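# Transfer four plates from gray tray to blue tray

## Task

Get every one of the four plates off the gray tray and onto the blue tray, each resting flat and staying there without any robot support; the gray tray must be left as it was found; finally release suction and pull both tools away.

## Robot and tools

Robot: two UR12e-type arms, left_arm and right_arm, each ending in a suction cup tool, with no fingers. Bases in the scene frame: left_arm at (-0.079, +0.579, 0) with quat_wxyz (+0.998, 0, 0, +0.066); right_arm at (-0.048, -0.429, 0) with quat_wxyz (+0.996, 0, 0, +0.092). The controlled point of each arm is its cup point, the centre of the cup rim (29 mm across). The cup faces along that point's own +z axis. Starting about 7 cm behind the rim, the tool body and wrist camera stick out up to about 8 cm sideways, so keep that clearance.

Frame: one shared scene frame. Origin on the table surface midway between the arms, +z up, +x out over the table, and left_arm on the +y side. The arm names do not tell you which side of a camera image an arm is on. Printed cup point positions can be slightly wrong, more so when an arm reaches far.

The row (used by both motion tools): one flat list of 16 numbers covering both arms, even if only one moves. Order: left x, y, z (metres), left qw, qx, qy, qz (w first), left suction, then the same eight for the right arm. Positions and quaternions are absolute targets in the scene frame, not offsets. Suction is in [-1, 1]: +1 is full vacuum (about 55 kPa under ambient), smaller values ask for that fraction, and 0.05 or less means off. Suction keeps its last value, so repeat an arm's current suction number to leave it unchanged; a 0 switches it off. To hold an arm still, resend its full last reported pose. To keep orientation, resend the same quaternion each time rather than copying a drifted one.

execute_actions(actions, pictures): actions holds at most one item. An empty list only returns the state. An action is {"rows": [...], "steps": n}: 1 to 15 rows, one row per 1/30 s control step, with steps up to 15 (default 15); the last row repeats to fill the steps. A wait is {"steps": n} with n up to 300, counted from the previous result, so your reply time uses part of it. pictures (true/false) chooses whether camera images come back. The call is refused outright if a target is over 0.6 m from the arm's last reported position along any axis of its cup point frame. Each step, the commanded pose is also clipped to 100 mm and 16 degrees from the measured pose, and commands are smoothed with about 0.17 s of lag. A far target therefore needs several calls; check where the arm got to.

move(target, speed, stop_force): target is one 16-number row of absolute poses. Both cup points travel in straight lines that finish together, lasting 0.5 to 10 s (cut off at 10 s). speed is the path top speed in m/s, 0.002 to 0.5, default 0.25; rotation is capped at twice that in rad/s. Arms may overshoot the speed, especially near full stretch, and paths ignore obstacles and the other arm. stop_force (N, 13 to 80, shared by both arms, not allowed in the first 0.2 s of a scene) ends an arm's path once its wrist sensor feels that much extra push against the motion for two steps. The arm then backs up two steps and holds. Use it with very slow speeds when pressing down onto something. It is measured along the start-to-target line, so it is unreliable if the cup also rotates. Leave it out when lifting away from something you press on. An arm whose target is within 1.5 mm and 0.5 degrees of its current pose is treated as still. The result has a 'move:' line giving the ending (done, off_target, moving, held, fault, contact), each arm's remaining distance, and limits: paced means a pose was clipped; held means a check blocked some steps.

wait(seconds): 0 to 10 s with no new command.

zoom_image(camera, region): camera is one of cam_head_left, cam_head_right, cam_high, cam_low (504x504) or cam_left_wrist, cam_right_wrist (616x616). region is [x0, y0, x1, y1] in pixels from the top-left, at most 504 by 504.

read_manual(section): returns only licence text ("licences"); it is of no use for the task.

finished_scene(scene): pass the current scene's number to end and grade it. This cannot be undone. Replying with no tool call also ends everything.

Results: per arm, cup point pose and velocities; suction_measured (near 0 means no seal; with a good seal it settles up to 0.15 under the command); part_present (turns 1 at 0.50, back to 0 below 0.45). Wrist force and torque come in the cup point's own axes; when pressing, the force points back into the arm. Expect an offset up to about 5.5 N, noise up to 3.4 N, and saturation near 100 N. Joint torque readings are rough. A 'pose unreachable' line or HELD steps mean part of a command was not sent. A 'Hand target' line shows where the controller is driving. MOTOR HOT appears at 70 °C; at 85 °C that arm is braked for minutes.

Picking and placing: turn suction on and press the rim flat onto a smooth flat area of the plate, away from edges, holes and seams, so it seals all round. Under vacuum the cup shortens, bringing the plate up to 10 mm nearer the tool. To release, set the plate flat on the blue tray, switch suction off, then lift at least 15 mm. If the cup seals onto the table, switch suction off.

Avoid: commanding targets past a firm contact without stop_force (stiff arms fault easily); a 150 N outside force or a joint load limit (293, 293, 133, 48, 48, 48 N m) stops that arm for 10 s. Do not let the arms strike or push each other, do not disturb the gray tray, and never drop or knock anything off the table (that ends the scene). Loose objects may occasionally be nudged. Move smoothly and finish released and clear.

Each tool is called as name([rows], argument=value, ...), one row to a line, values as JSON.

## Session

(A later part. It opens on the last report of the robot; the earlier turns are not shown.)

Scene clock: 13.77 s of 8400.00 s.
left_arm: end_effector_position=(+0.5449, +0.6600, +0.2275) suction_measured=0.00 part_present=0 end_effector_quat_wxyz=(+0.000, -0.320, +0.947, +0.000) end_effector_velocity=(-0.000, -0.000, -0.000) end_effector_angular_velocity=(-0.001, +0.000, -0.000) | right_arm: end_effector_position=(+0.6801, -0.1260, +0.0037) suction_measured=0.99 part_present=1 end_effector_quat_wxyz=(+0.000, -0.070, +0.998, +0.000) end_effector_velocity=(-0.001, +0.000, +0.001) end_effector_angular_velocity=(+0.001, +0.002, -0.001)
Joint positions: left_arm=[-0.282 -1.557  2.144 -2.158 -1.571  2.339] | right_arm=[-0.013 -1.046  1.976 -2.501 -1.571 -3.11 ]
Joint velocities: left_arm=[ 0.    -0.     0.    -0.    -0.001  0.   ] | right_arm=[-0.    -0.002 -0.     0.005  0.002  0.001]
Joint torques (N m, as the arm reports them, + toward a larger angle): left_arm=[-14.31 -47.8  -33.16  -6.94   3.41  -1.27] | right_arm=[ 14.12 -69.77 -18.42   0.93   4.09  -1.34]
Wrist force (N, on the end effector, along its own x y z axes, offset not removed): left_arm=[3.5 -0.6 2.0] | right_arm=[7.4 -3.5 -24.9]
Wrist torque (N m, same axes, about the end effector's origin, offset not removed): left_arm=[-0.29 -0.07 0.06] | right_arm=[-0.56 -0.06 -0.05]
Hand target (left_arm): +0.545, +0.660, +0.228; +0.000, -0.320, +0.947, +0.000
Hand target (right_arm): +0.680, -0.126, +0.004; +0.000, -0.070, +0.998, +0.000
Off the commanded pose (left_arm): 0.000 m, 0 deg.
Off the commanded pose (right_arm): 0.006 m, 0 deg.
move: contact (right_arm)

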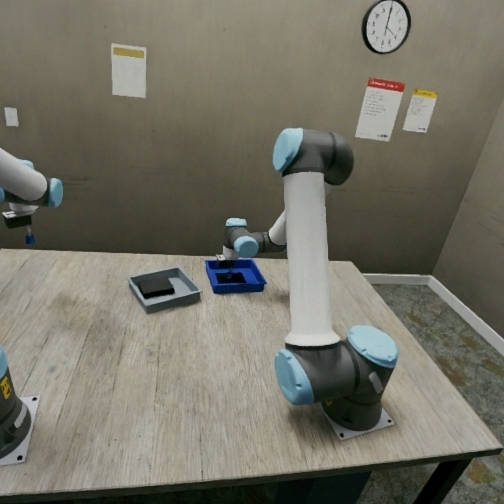

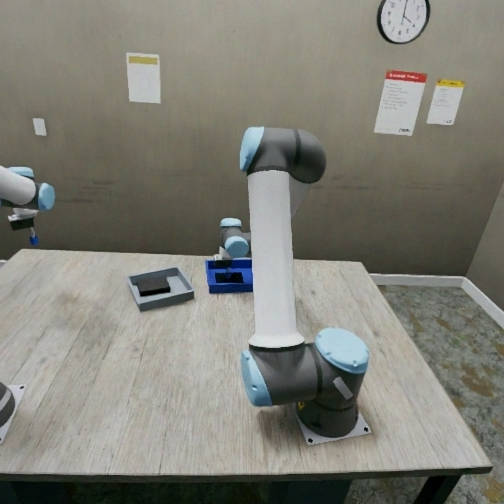

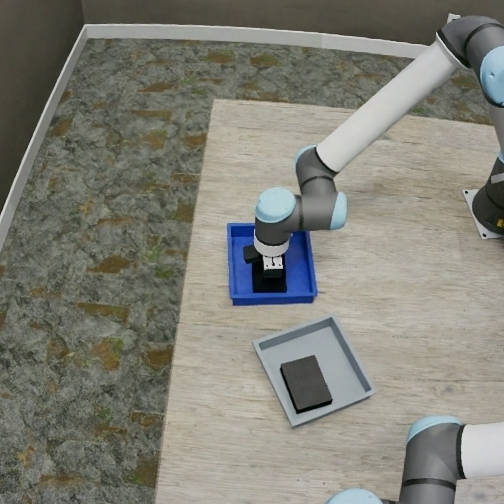

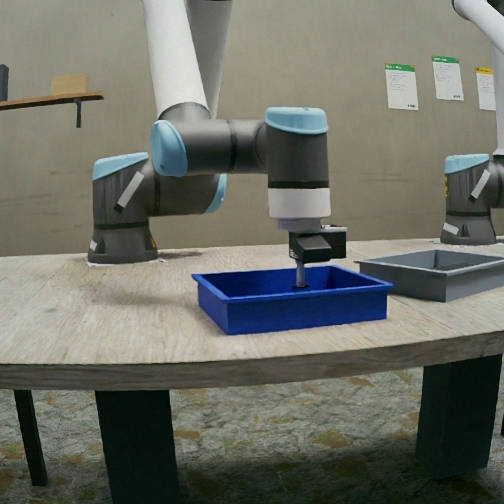

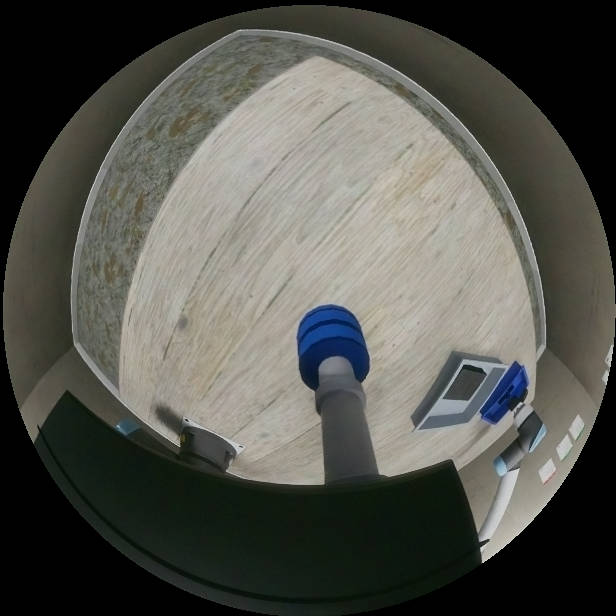

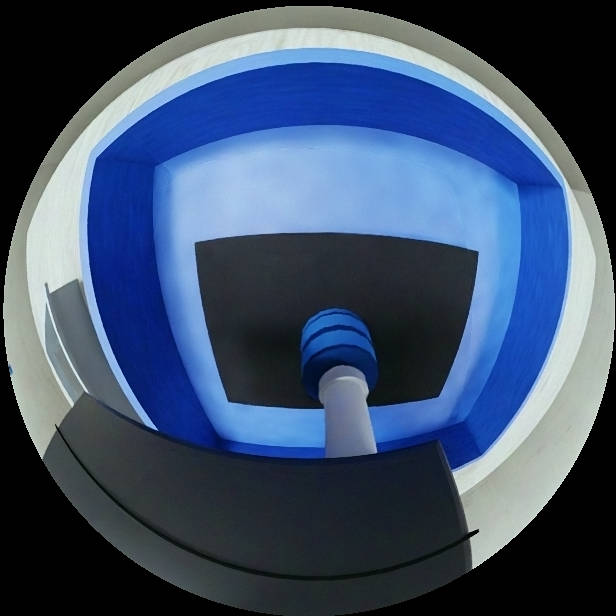

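move(target=[0.5449,0.66,0.2275,0,-0.32,0.947,0,0, 0.68,-0.126,0.075,0,-0.07,0.9975,0,0], speed=0.2)

move(target=[0.5449,0.66,0.2275,0,-0.32,0.947,0,0, 0.572,0.208,0.075,0,-0.199,0.98,0,0], speed=0.4)

move(target=[0.5449,0.66,0.2275,0,-0.32,0.947,0,0, 0.572,0.208,0.028,0,-0.199,0.98,0,1], speed=0.12)

Scene clock: 15.70 s of 8400.00 s.
left_arm: end_effector_position=(+0.5449, +0.6600, +0.2275) suction_measured=0.00 part_present=0 end_effector_quat_wxyz=(+0.000, -0.320, +0.947, +0.000) end_effector_velocity=(+0.000, +0.000, +0.000) end_effector_angular_velocity=(+0.001, -0.001, +0.000) | right_arm: end_effector_position=(+0.6799, -0.1259, +0.0747) suction_measured=0.00 part_present=0 end_effector_quat_wxyz=(+0.000, -0.070, +0.998, +0.000) end_effector_velocity=(-0.001, -0.000, +0.002) end_effector_angular_velocity=(+0.001, +0.002, -0.002)
Joint positions: left_arm=[-0.282 -1.557  2.144 -2.158 -1.571  2.339] | right_arm=[-0.013 -1.142  1.952 -2.381 -1.571 -3.11 ]
Joint velocities: left_arm=[-0.    -0.    -0.    -0.     0.001 -0.001] | right_arm=[-0.    -0.002 -0.001  0.006  0.001  0.001]
Joint torques (N m, as the arm reports them, + toward a larger angle): left_arm=[-13.74 -50.3  -31.41  -6.95   3.32  -1.57] | right_arm=[-14.54 -83.96 -41.13  -0.04   3.46   0.89]
Wrist force (N, on the end effector, along its own x y z axes, offset not removed): left_arm=[5.1 0.9 2.4] | right_arm=[1.4 -0.3 0.9]
Wrist torque (N m, same axes, about the end effector's origin, offset not removed): left_arm=[-0.09 -0.36 0.05] | right_arm=[-0.31 -0.36 -0.03]
Hand target (left_arm): +0.545, +0.660, +0.228; +0.000, -0.320, +0.947, +0.000
Hand target (right_arm): +0.680, -0.126, +0.075; +0.000, -0.070, +0.998, +0.000
Off the commanded pose (left_arm): 0.000 m, 0 deg.
Off the commanded pose (right_arm): 0.000 m, 0 deg.
move: done

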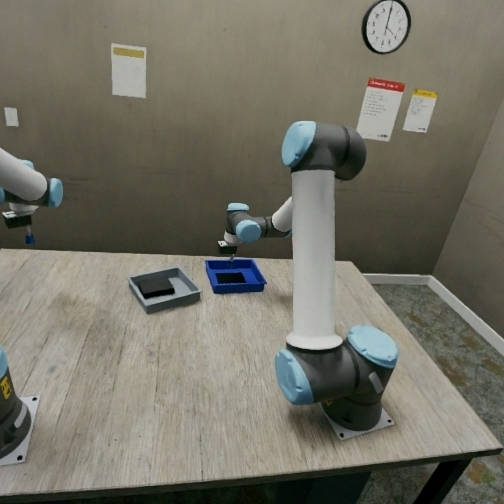

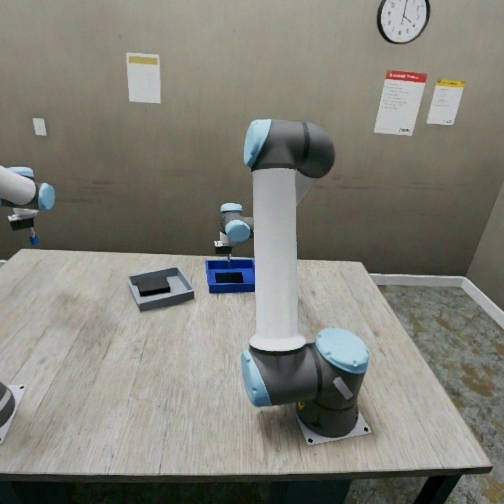

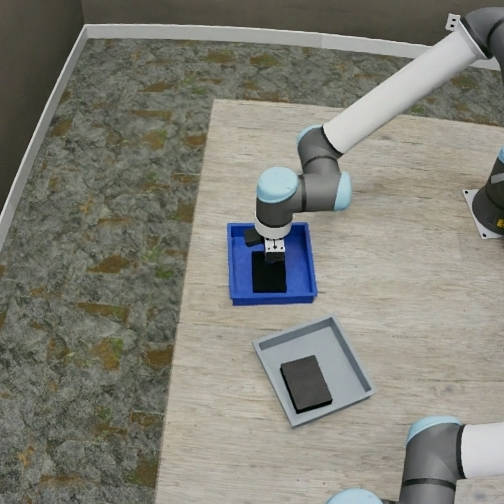

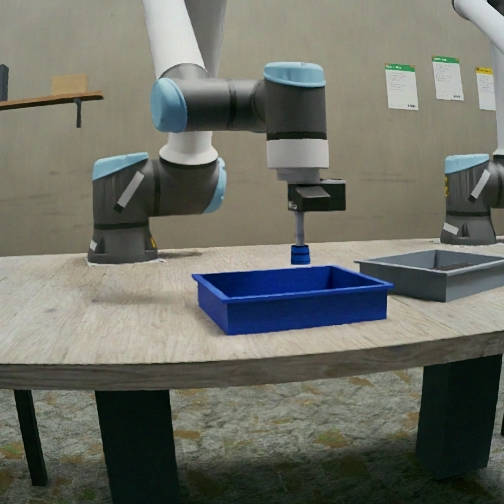

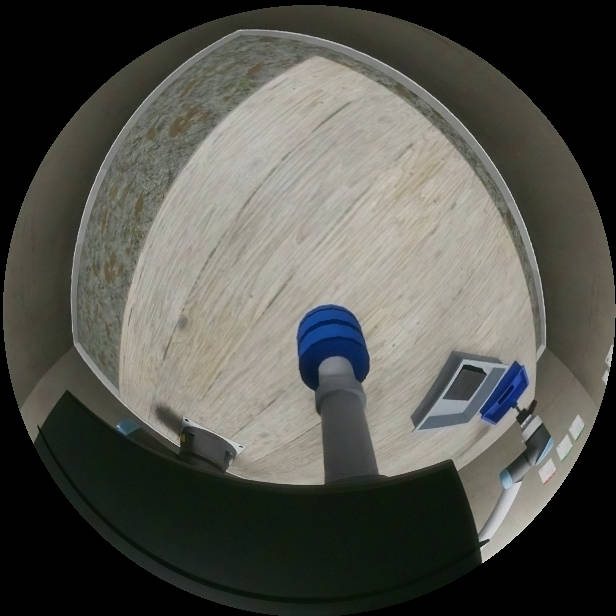

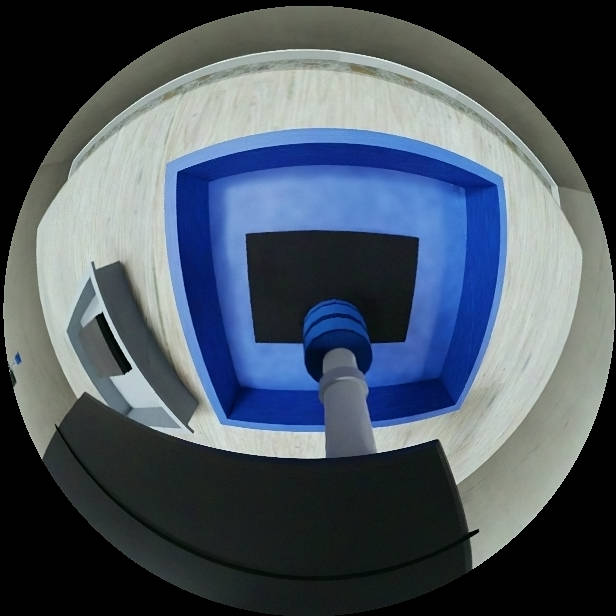

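Scene clock: 17.40 s of 8400.00 s.
left_arm: end_effector_position=(+0.5449, +0.6600, +0.2275) suction_measured=0.00 part_present=0 end_effector_quat_wxyz=(+0.000, -0.320, +0.947, +0.000) end_effector_velocity=(-0.000, +0.000, -0.000) end_effector_angular_velocity=(+0.001, +0.001, +0.000) | right_arm: end_effector_position=(+0.5719, +0.2078, +0.0751) suction_measured=0.00 part_present=0 end_effector_quat_wxyz=(+0.000, -0.199, +0.980, +0.000) end_effector_velocity=(+0.000, +0.002, -0.001) end_effector_angular_velocity=(-0.001, +0.000, +0.001)
Joint positions: left_arm=[-0.282 -1.557  2.144 -2.158 -1.571  2.339] | right_arm=[ 0.417 -1.017  1.739 -2.293 -1.571 -2.941]
Joint velocities: left_arm=[-0.    -0.     0.001  0.     0.001 -0.   ] | right_arm=[ 0.002  0.003 -0.004  0.002 -0.001  0.001]
Joint torques (N m, as the arm reports them, + toward a larger angle): left_arm=[-11.47 -50.47 -32.27  -6.7    3.52  -1.38] | right_arm=[ 15.85 -63.47 -42.84  -0.45  -3.99   2.43]
Wrist force (N, on the end effector, along its own x y z axes, offset not removed): left_arm=[5.1 0.1 2.4] | right_arm=[1.7 0.1 -0.2]
Wrist torque (N m, same axes, about the end effector's origin, offset not removed): left_arm=[-0.12 -0.55 0.23] | right_arm=[-0.24 -0.43 -0.04]
Hand target (left_arm): +0.545, +0.660, +0.228; +0.000, -0.320, +0.947, +0.000
Hand target (right_arm): +0.572, +0.208, +0.075; +0.000, -0.199, +0.980, +0.000
Off the commanded pose (left_arm): 0.000 m, 0 deg.
Off the commanded pose (right_arm): 0.000 m, 0 deg.
move: done

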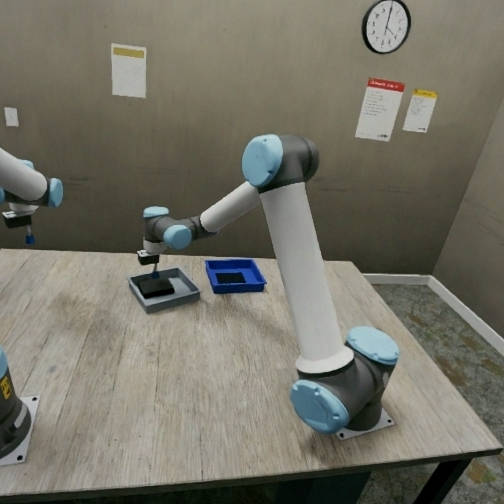

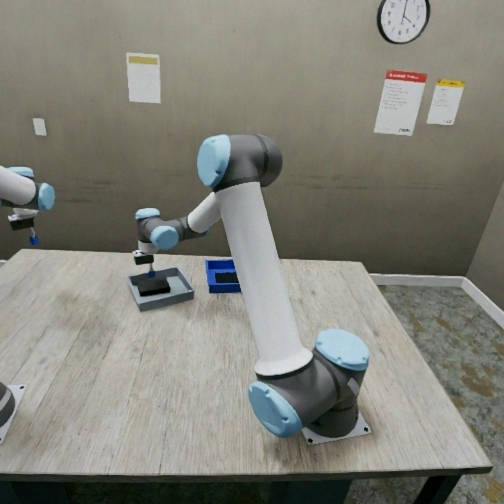

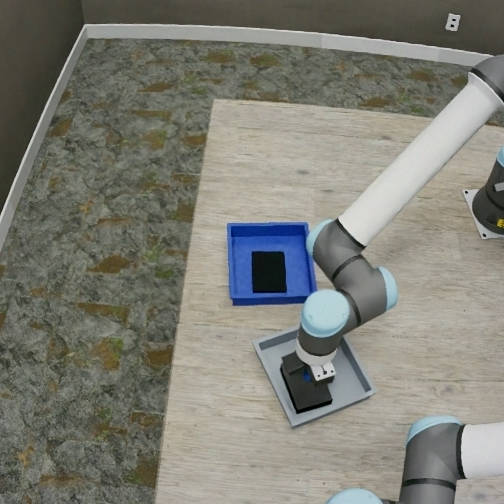

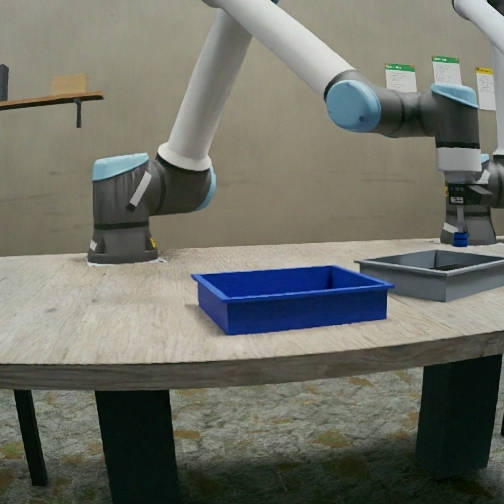

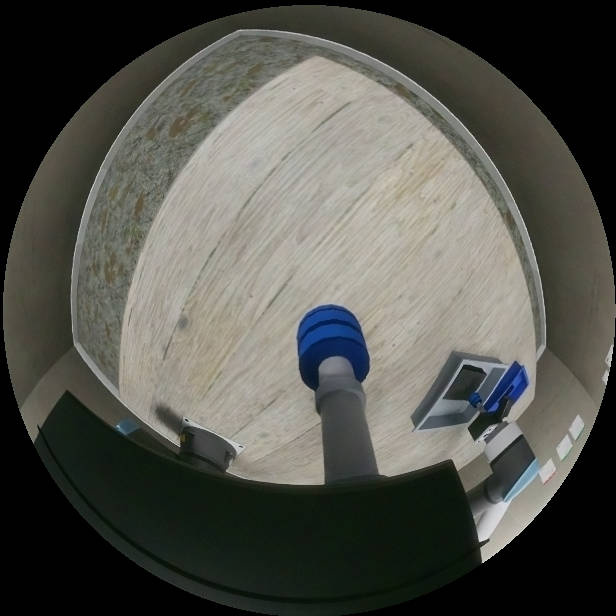

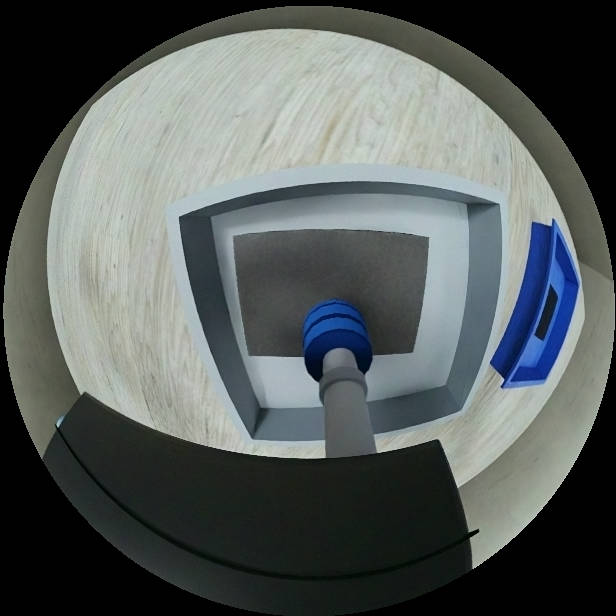

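Scene clock: 18.37 s of 8400.00 s.
left_arm: end_effector_position=(+0.5449, +0.6600, +0.2275) suction_measured=0.00 part_present=0 end_effector_quat_wxyz=(+0.000, -0.320, +0.947, +0.000) end_effector_velocity=(+0.000, +0.000, +0.000) end_effector_angular_velocity=(+0.000, -0.000, +0.000) | right_arm: end_effector_position=(+0.5720, +0.2080, +0.0284) suction_measured=0.46 part_present=0 end_effector_quat_wxyz=(-0.000, -0.199, +0.980, -0.000) end_effector_velocity=(+0.001, +0.000, -0.002) end_effector_angular_velocity=(+0.000, -0.003, -0.002)
Joint positions: left_arm=[-0.282 -1.557  2.144 -2.158 -1.571  2.339] | right_arm=[ 0.418 -0.964  1.755 -2.362 -1.571 -2.941]
Joint velocities: left_arm=[ 0.  0. -0. -0.  0. -0.] | right_arm=[ 0.     0.003  0.    -0.006 -0.001  0.002]
Joint torques (N m, as the arm reports them, + toward a larger angle): left_arm=[-14.41 -48.68 -32.84  -7.24   3.3   -1.33] | right_arm=[ 16.03 -67.17 -25.87  -6.61  -4.02  -1.81]
Wrist force (N, on the end effector, along its own x y z axes, offset not removed): left_arm=[2.6 -0.2 3.8] | right_arm=[1.0 1.0 0.2]
Wrist torque (N m, same axes, about the end effector's origin, offset not removed): left_arm=[-0.26 -0.12 0.13] | right_arm=[-0.09 -0.23 -0.06]
Hand target (left_arm): +0.545, +0.660, +0.228; +0.000, -0.320, +0.947, +0.000
Hand target (right_arm): +0.572, +0.208, +0.028; -0.000, -0.199, +0.980, -0.000
Off the commanded pose (left_arm): 0.000 m, 0 deg.
Off the commanded pose (right_arm): 0.000 m, 0 deg.
move: done

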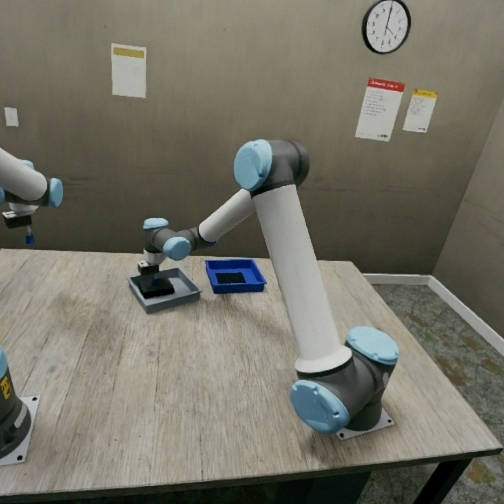

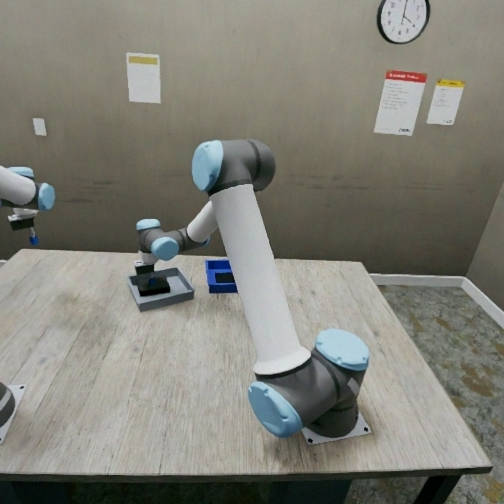

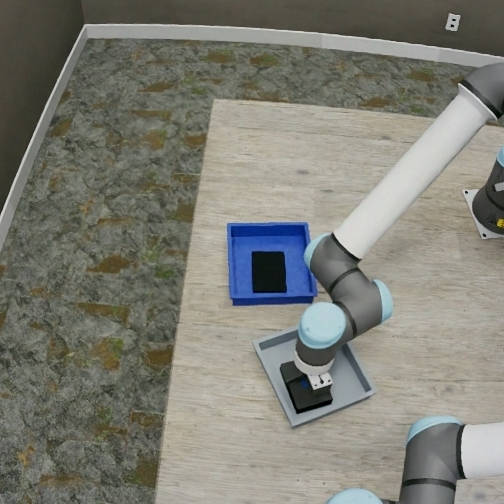

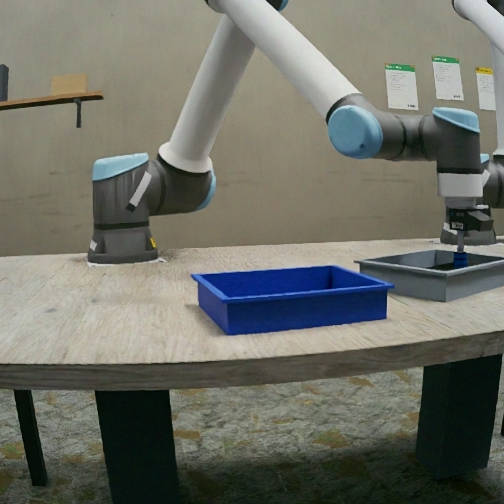

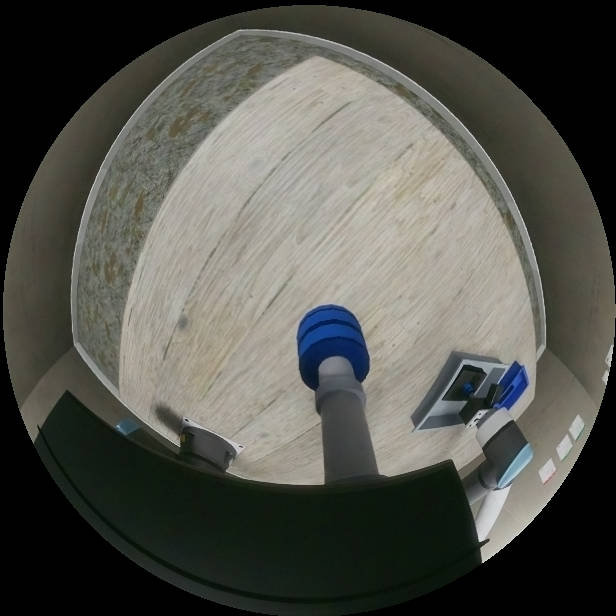

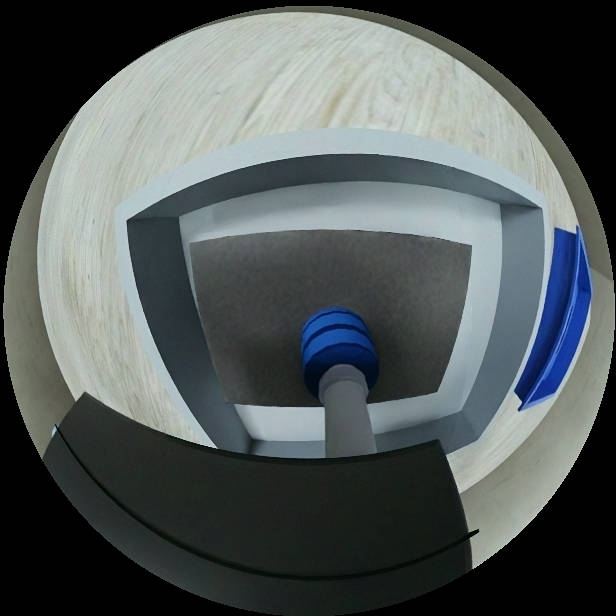

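execute_actions(actions=[])

Scene clock: 20.00 s of 8400.00 s.
left_arm: end_effector_position=(+0.5449, +0.6600, +0.2275) suction_measured=0.00 part_present=0 end_effector_quat_wxyz=(+0.000, -0.320, +0.947, +0.000) end_effector_velocity=(-0.000, +0.000, +0.000) end_effector_angular_velocity=(+0.000, -0.000, +0.001) | right_arm: end_effector_position=(+0.5720, +0.2080, +0.0280) suction_measured=0.98 part_present=1 end_effector_quat_wxyz=(-0.000, -0.199, +0.980, -0.000) end_effector_velocity=(-0.000, +0.000, +0.000) end_effector_angular_velocity=(+0.000, -0.003, +0.001)
Joint positions: left_arm=[-0.282 -1.557  2.144 -2.158 -1.571  2.339] | right_arm=[ 0.418 -0.963  1.755 -2.362 -1.571 -2.941]
Joint velocities: left_arm=[-0.    -0.    -0.     0.001  0.    -0.001] | right_arm=[ 0.001 -0.001  0.001 -0.003 -0.001  0.   ]
Joint torques (N m, as the arm reports them, + toward a larger angle): left_arm=[-13.12 -49.26 -33.61  -6.68   3.44  -1.87] | right_arm=[ 16.17 -66.76 -25.48  -6.72  -3.61  -1.63]
Wrist force (N, on the end effector, along its own x y z axes, offset not removed): left_arm=[2.8 -0.9 3.7] | right_arm=[0.2 -0.5 1.3]
Wrist torque (N m, same axes, about the end effector's origin, offset not removed): left_arm=[-0.27 -0.01 0.17] | right_arm=[-0.25 -0.16 -0.01]
Hand target (left_arm): +0.545, +0.660, +0.228; +0.000, -0.320, +0.947, +0.000
Hand target (right_arm): +0.572, +0.208, +0.028; -0.000, -0.199, +0.980, -0.000
Off the commanded pose (left_arm): 0.000 m, 0 deg.
Off the commanded pose (right_arm): 0.000 m, 0 deg.
Steps of this call (steps 1 to 49: nothing new was sent). Readings (end_effector_position | what the end effector reports):
1: left_arm (+0.5449, +0.6600, +0.2275) | right_arm (+0.5720, +0.2080, +0.0283) | left_arm suction_measured=0.00 part_present=0 | right_arm suction_measured=0.51 part_present=1
2: left_arm (+0.5449, +0.6600, +0.2275) | right_arm (+0.5720, +0.2080, +0.0282) | left_arm suction_measured=0.00 part_present=0 | right_arm suction_measured=0.58 part_present=1
4: left_arm (+0.5449, +0.6600, +0.2275) | right_arm (+0.5720, +0.2080, +0.0281) | left_arm suction_measured=0.00 part_present=0 | right_arm suction_measured=0.68 part_present=1
8: left_arm (+0.5449, +0.6600, +0.2275) | right_arm (+0.5720, +0.2080, +0.0280) | left_arm suction_measured=0.00 part_present=0 | right_arm suction_measured=0.83 part_present=1
49: the state above

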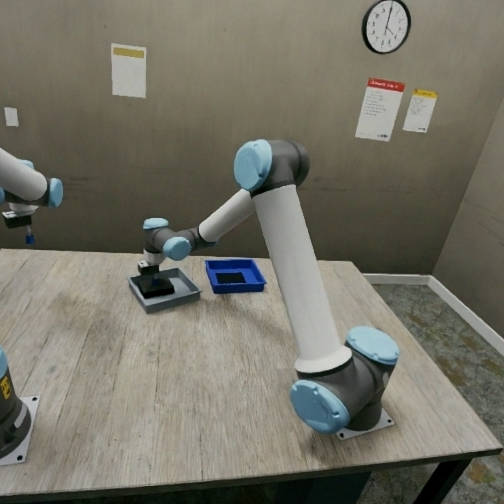

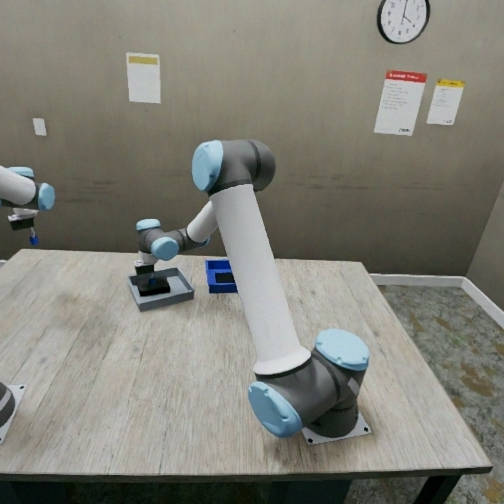

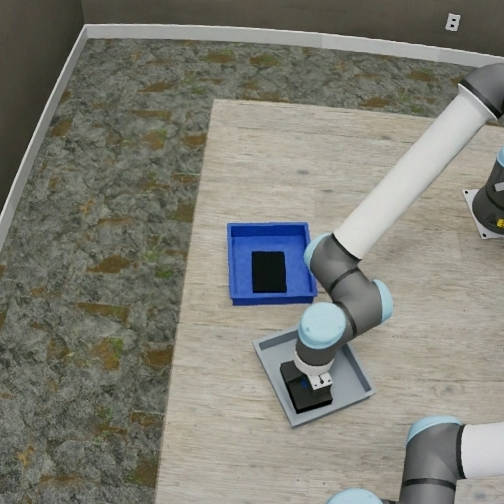

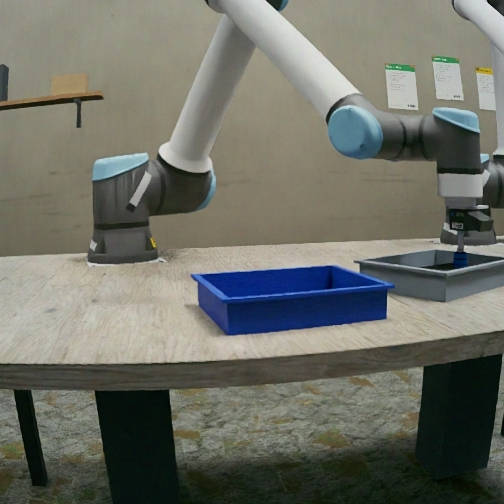

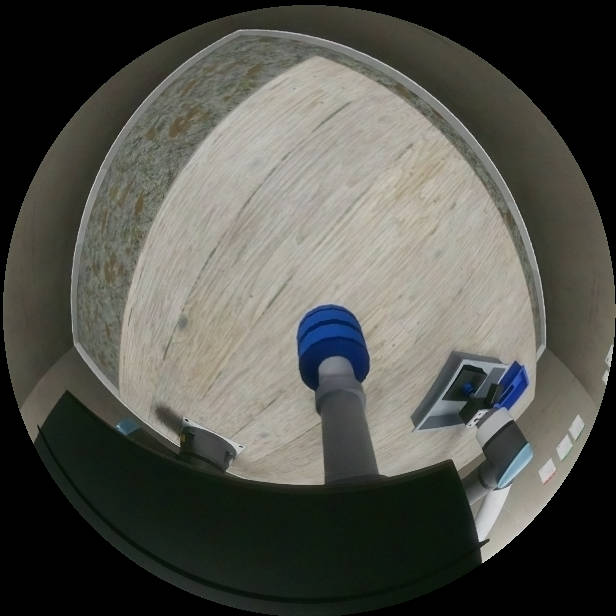

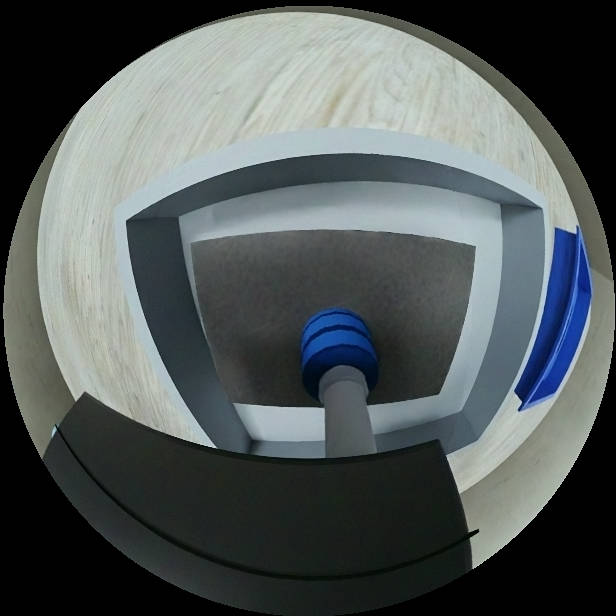

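move(target=[0.5449,0.66,0.2275,0,-0.32,0.947,0,0,0.572,0.208,0.078,0,-0.199,0.98,0,1], speed=0.15)

Scene clock: 21.37 s of 8400.00 s.
left_arm: end_effector_position=(+0.5449, +0.6600, +0.2275) suction_measured=0.00 part_present=0 end_effector_quat_wxyz=(+0.000, -0.320, +0.947, +0.000) end_effector_velocity=(+0.000, +0.000, +0.000) end_effector_angular_velocity=(+0.000, -0.001, +0.000) | right_arm: end_effector_position=(+0.5719, +0.2080, +0.0777) suction_measured=0.99 part_present=1 end_effector_quat_wxyz=(+0.000, -0.199, +0.980, +0.000) end_effector_velocity=(-0.001, +0.000, +0.002) end_effector_angular_velocity=(+0.000, +0.002, +0.001)
Joint positions: left_arm=[-0.282 -1.557  2.144 -2.158 -1.571  2.339] | right_arm=[ 0.418 -1.02   1.737 -2.289 -1.571 -2.941]
Joint velocities: left_arm=[ 0. -0. -0. -0.  0. -0.] | right_arm=[ 0.001 -0.003  0.     0.004  0.001  0.   ]
Joint torques (N m, as the arm reports them, + toward a larger angle): left_arm=[-13.2  -49.11 -33.28  -6.46   2.81  -1.02] | right_arm=[  5.45 -94.17 -42.97  -0.58  -3.46   0.44]
Wrist force (N, on the end effector, along its own x y z axes, offset not removed): left_arm=[2.9 1.7 2.4] | right_arm=[-1.7 -0.8 2.5]
Wrist torque (N m, same axes, about the end effector's origin, offset not removed): left_arm=[0.12 -0.08 0.24] | right_arm=[-0.34 0.07 -0.03]
Hand target (left_arm): +0.545, +0.660, +0.227; +0.000, -0.320, +0.947, +0.000
Hand target (right_arm): +0.572, +0.208, +0.078; +0.000, -0.199, +0.980, +0.000
Off the commanded pose (left_arm): 0.000 m, 0 deg.
Off the commanded pose (right_arm): 0.000 m, 0 deg.
move: done

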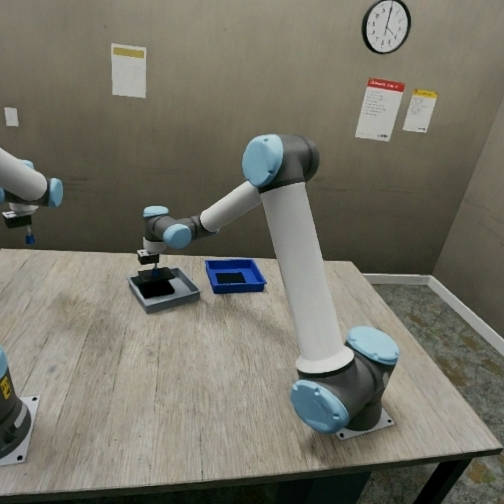

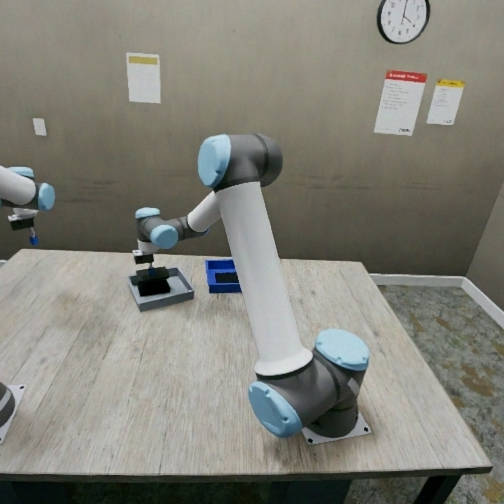

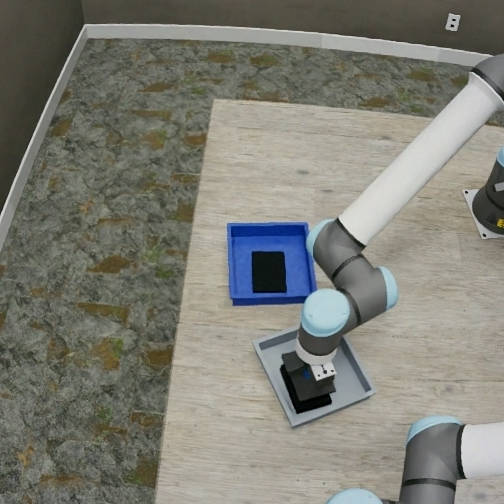

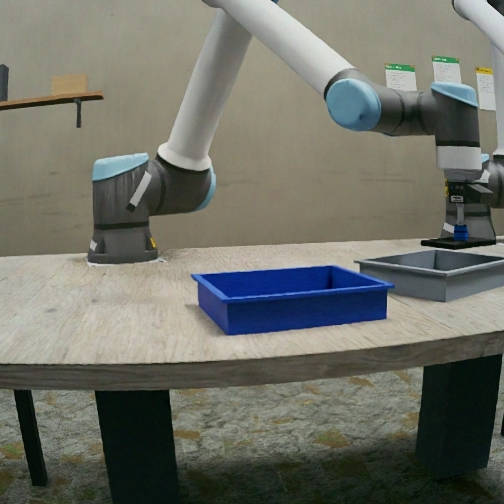

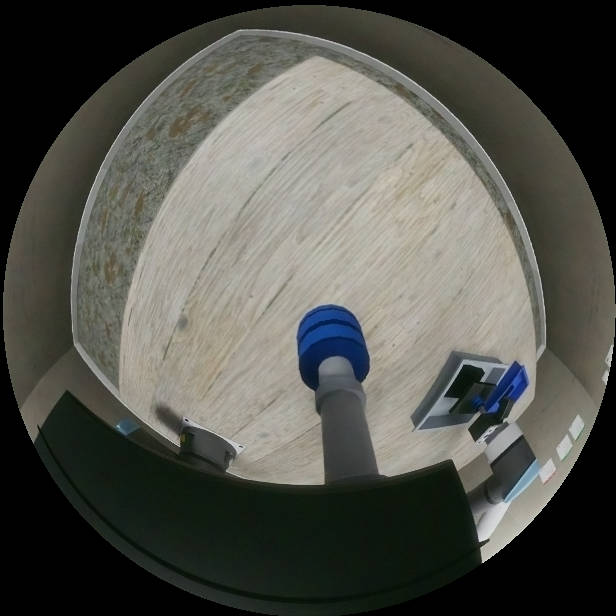

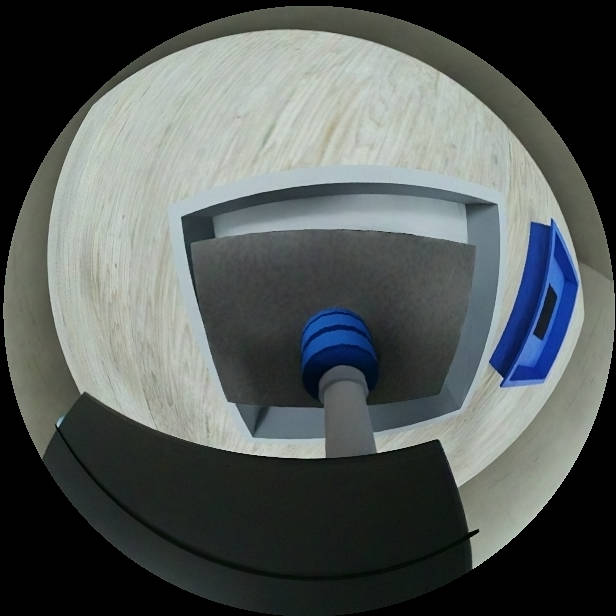

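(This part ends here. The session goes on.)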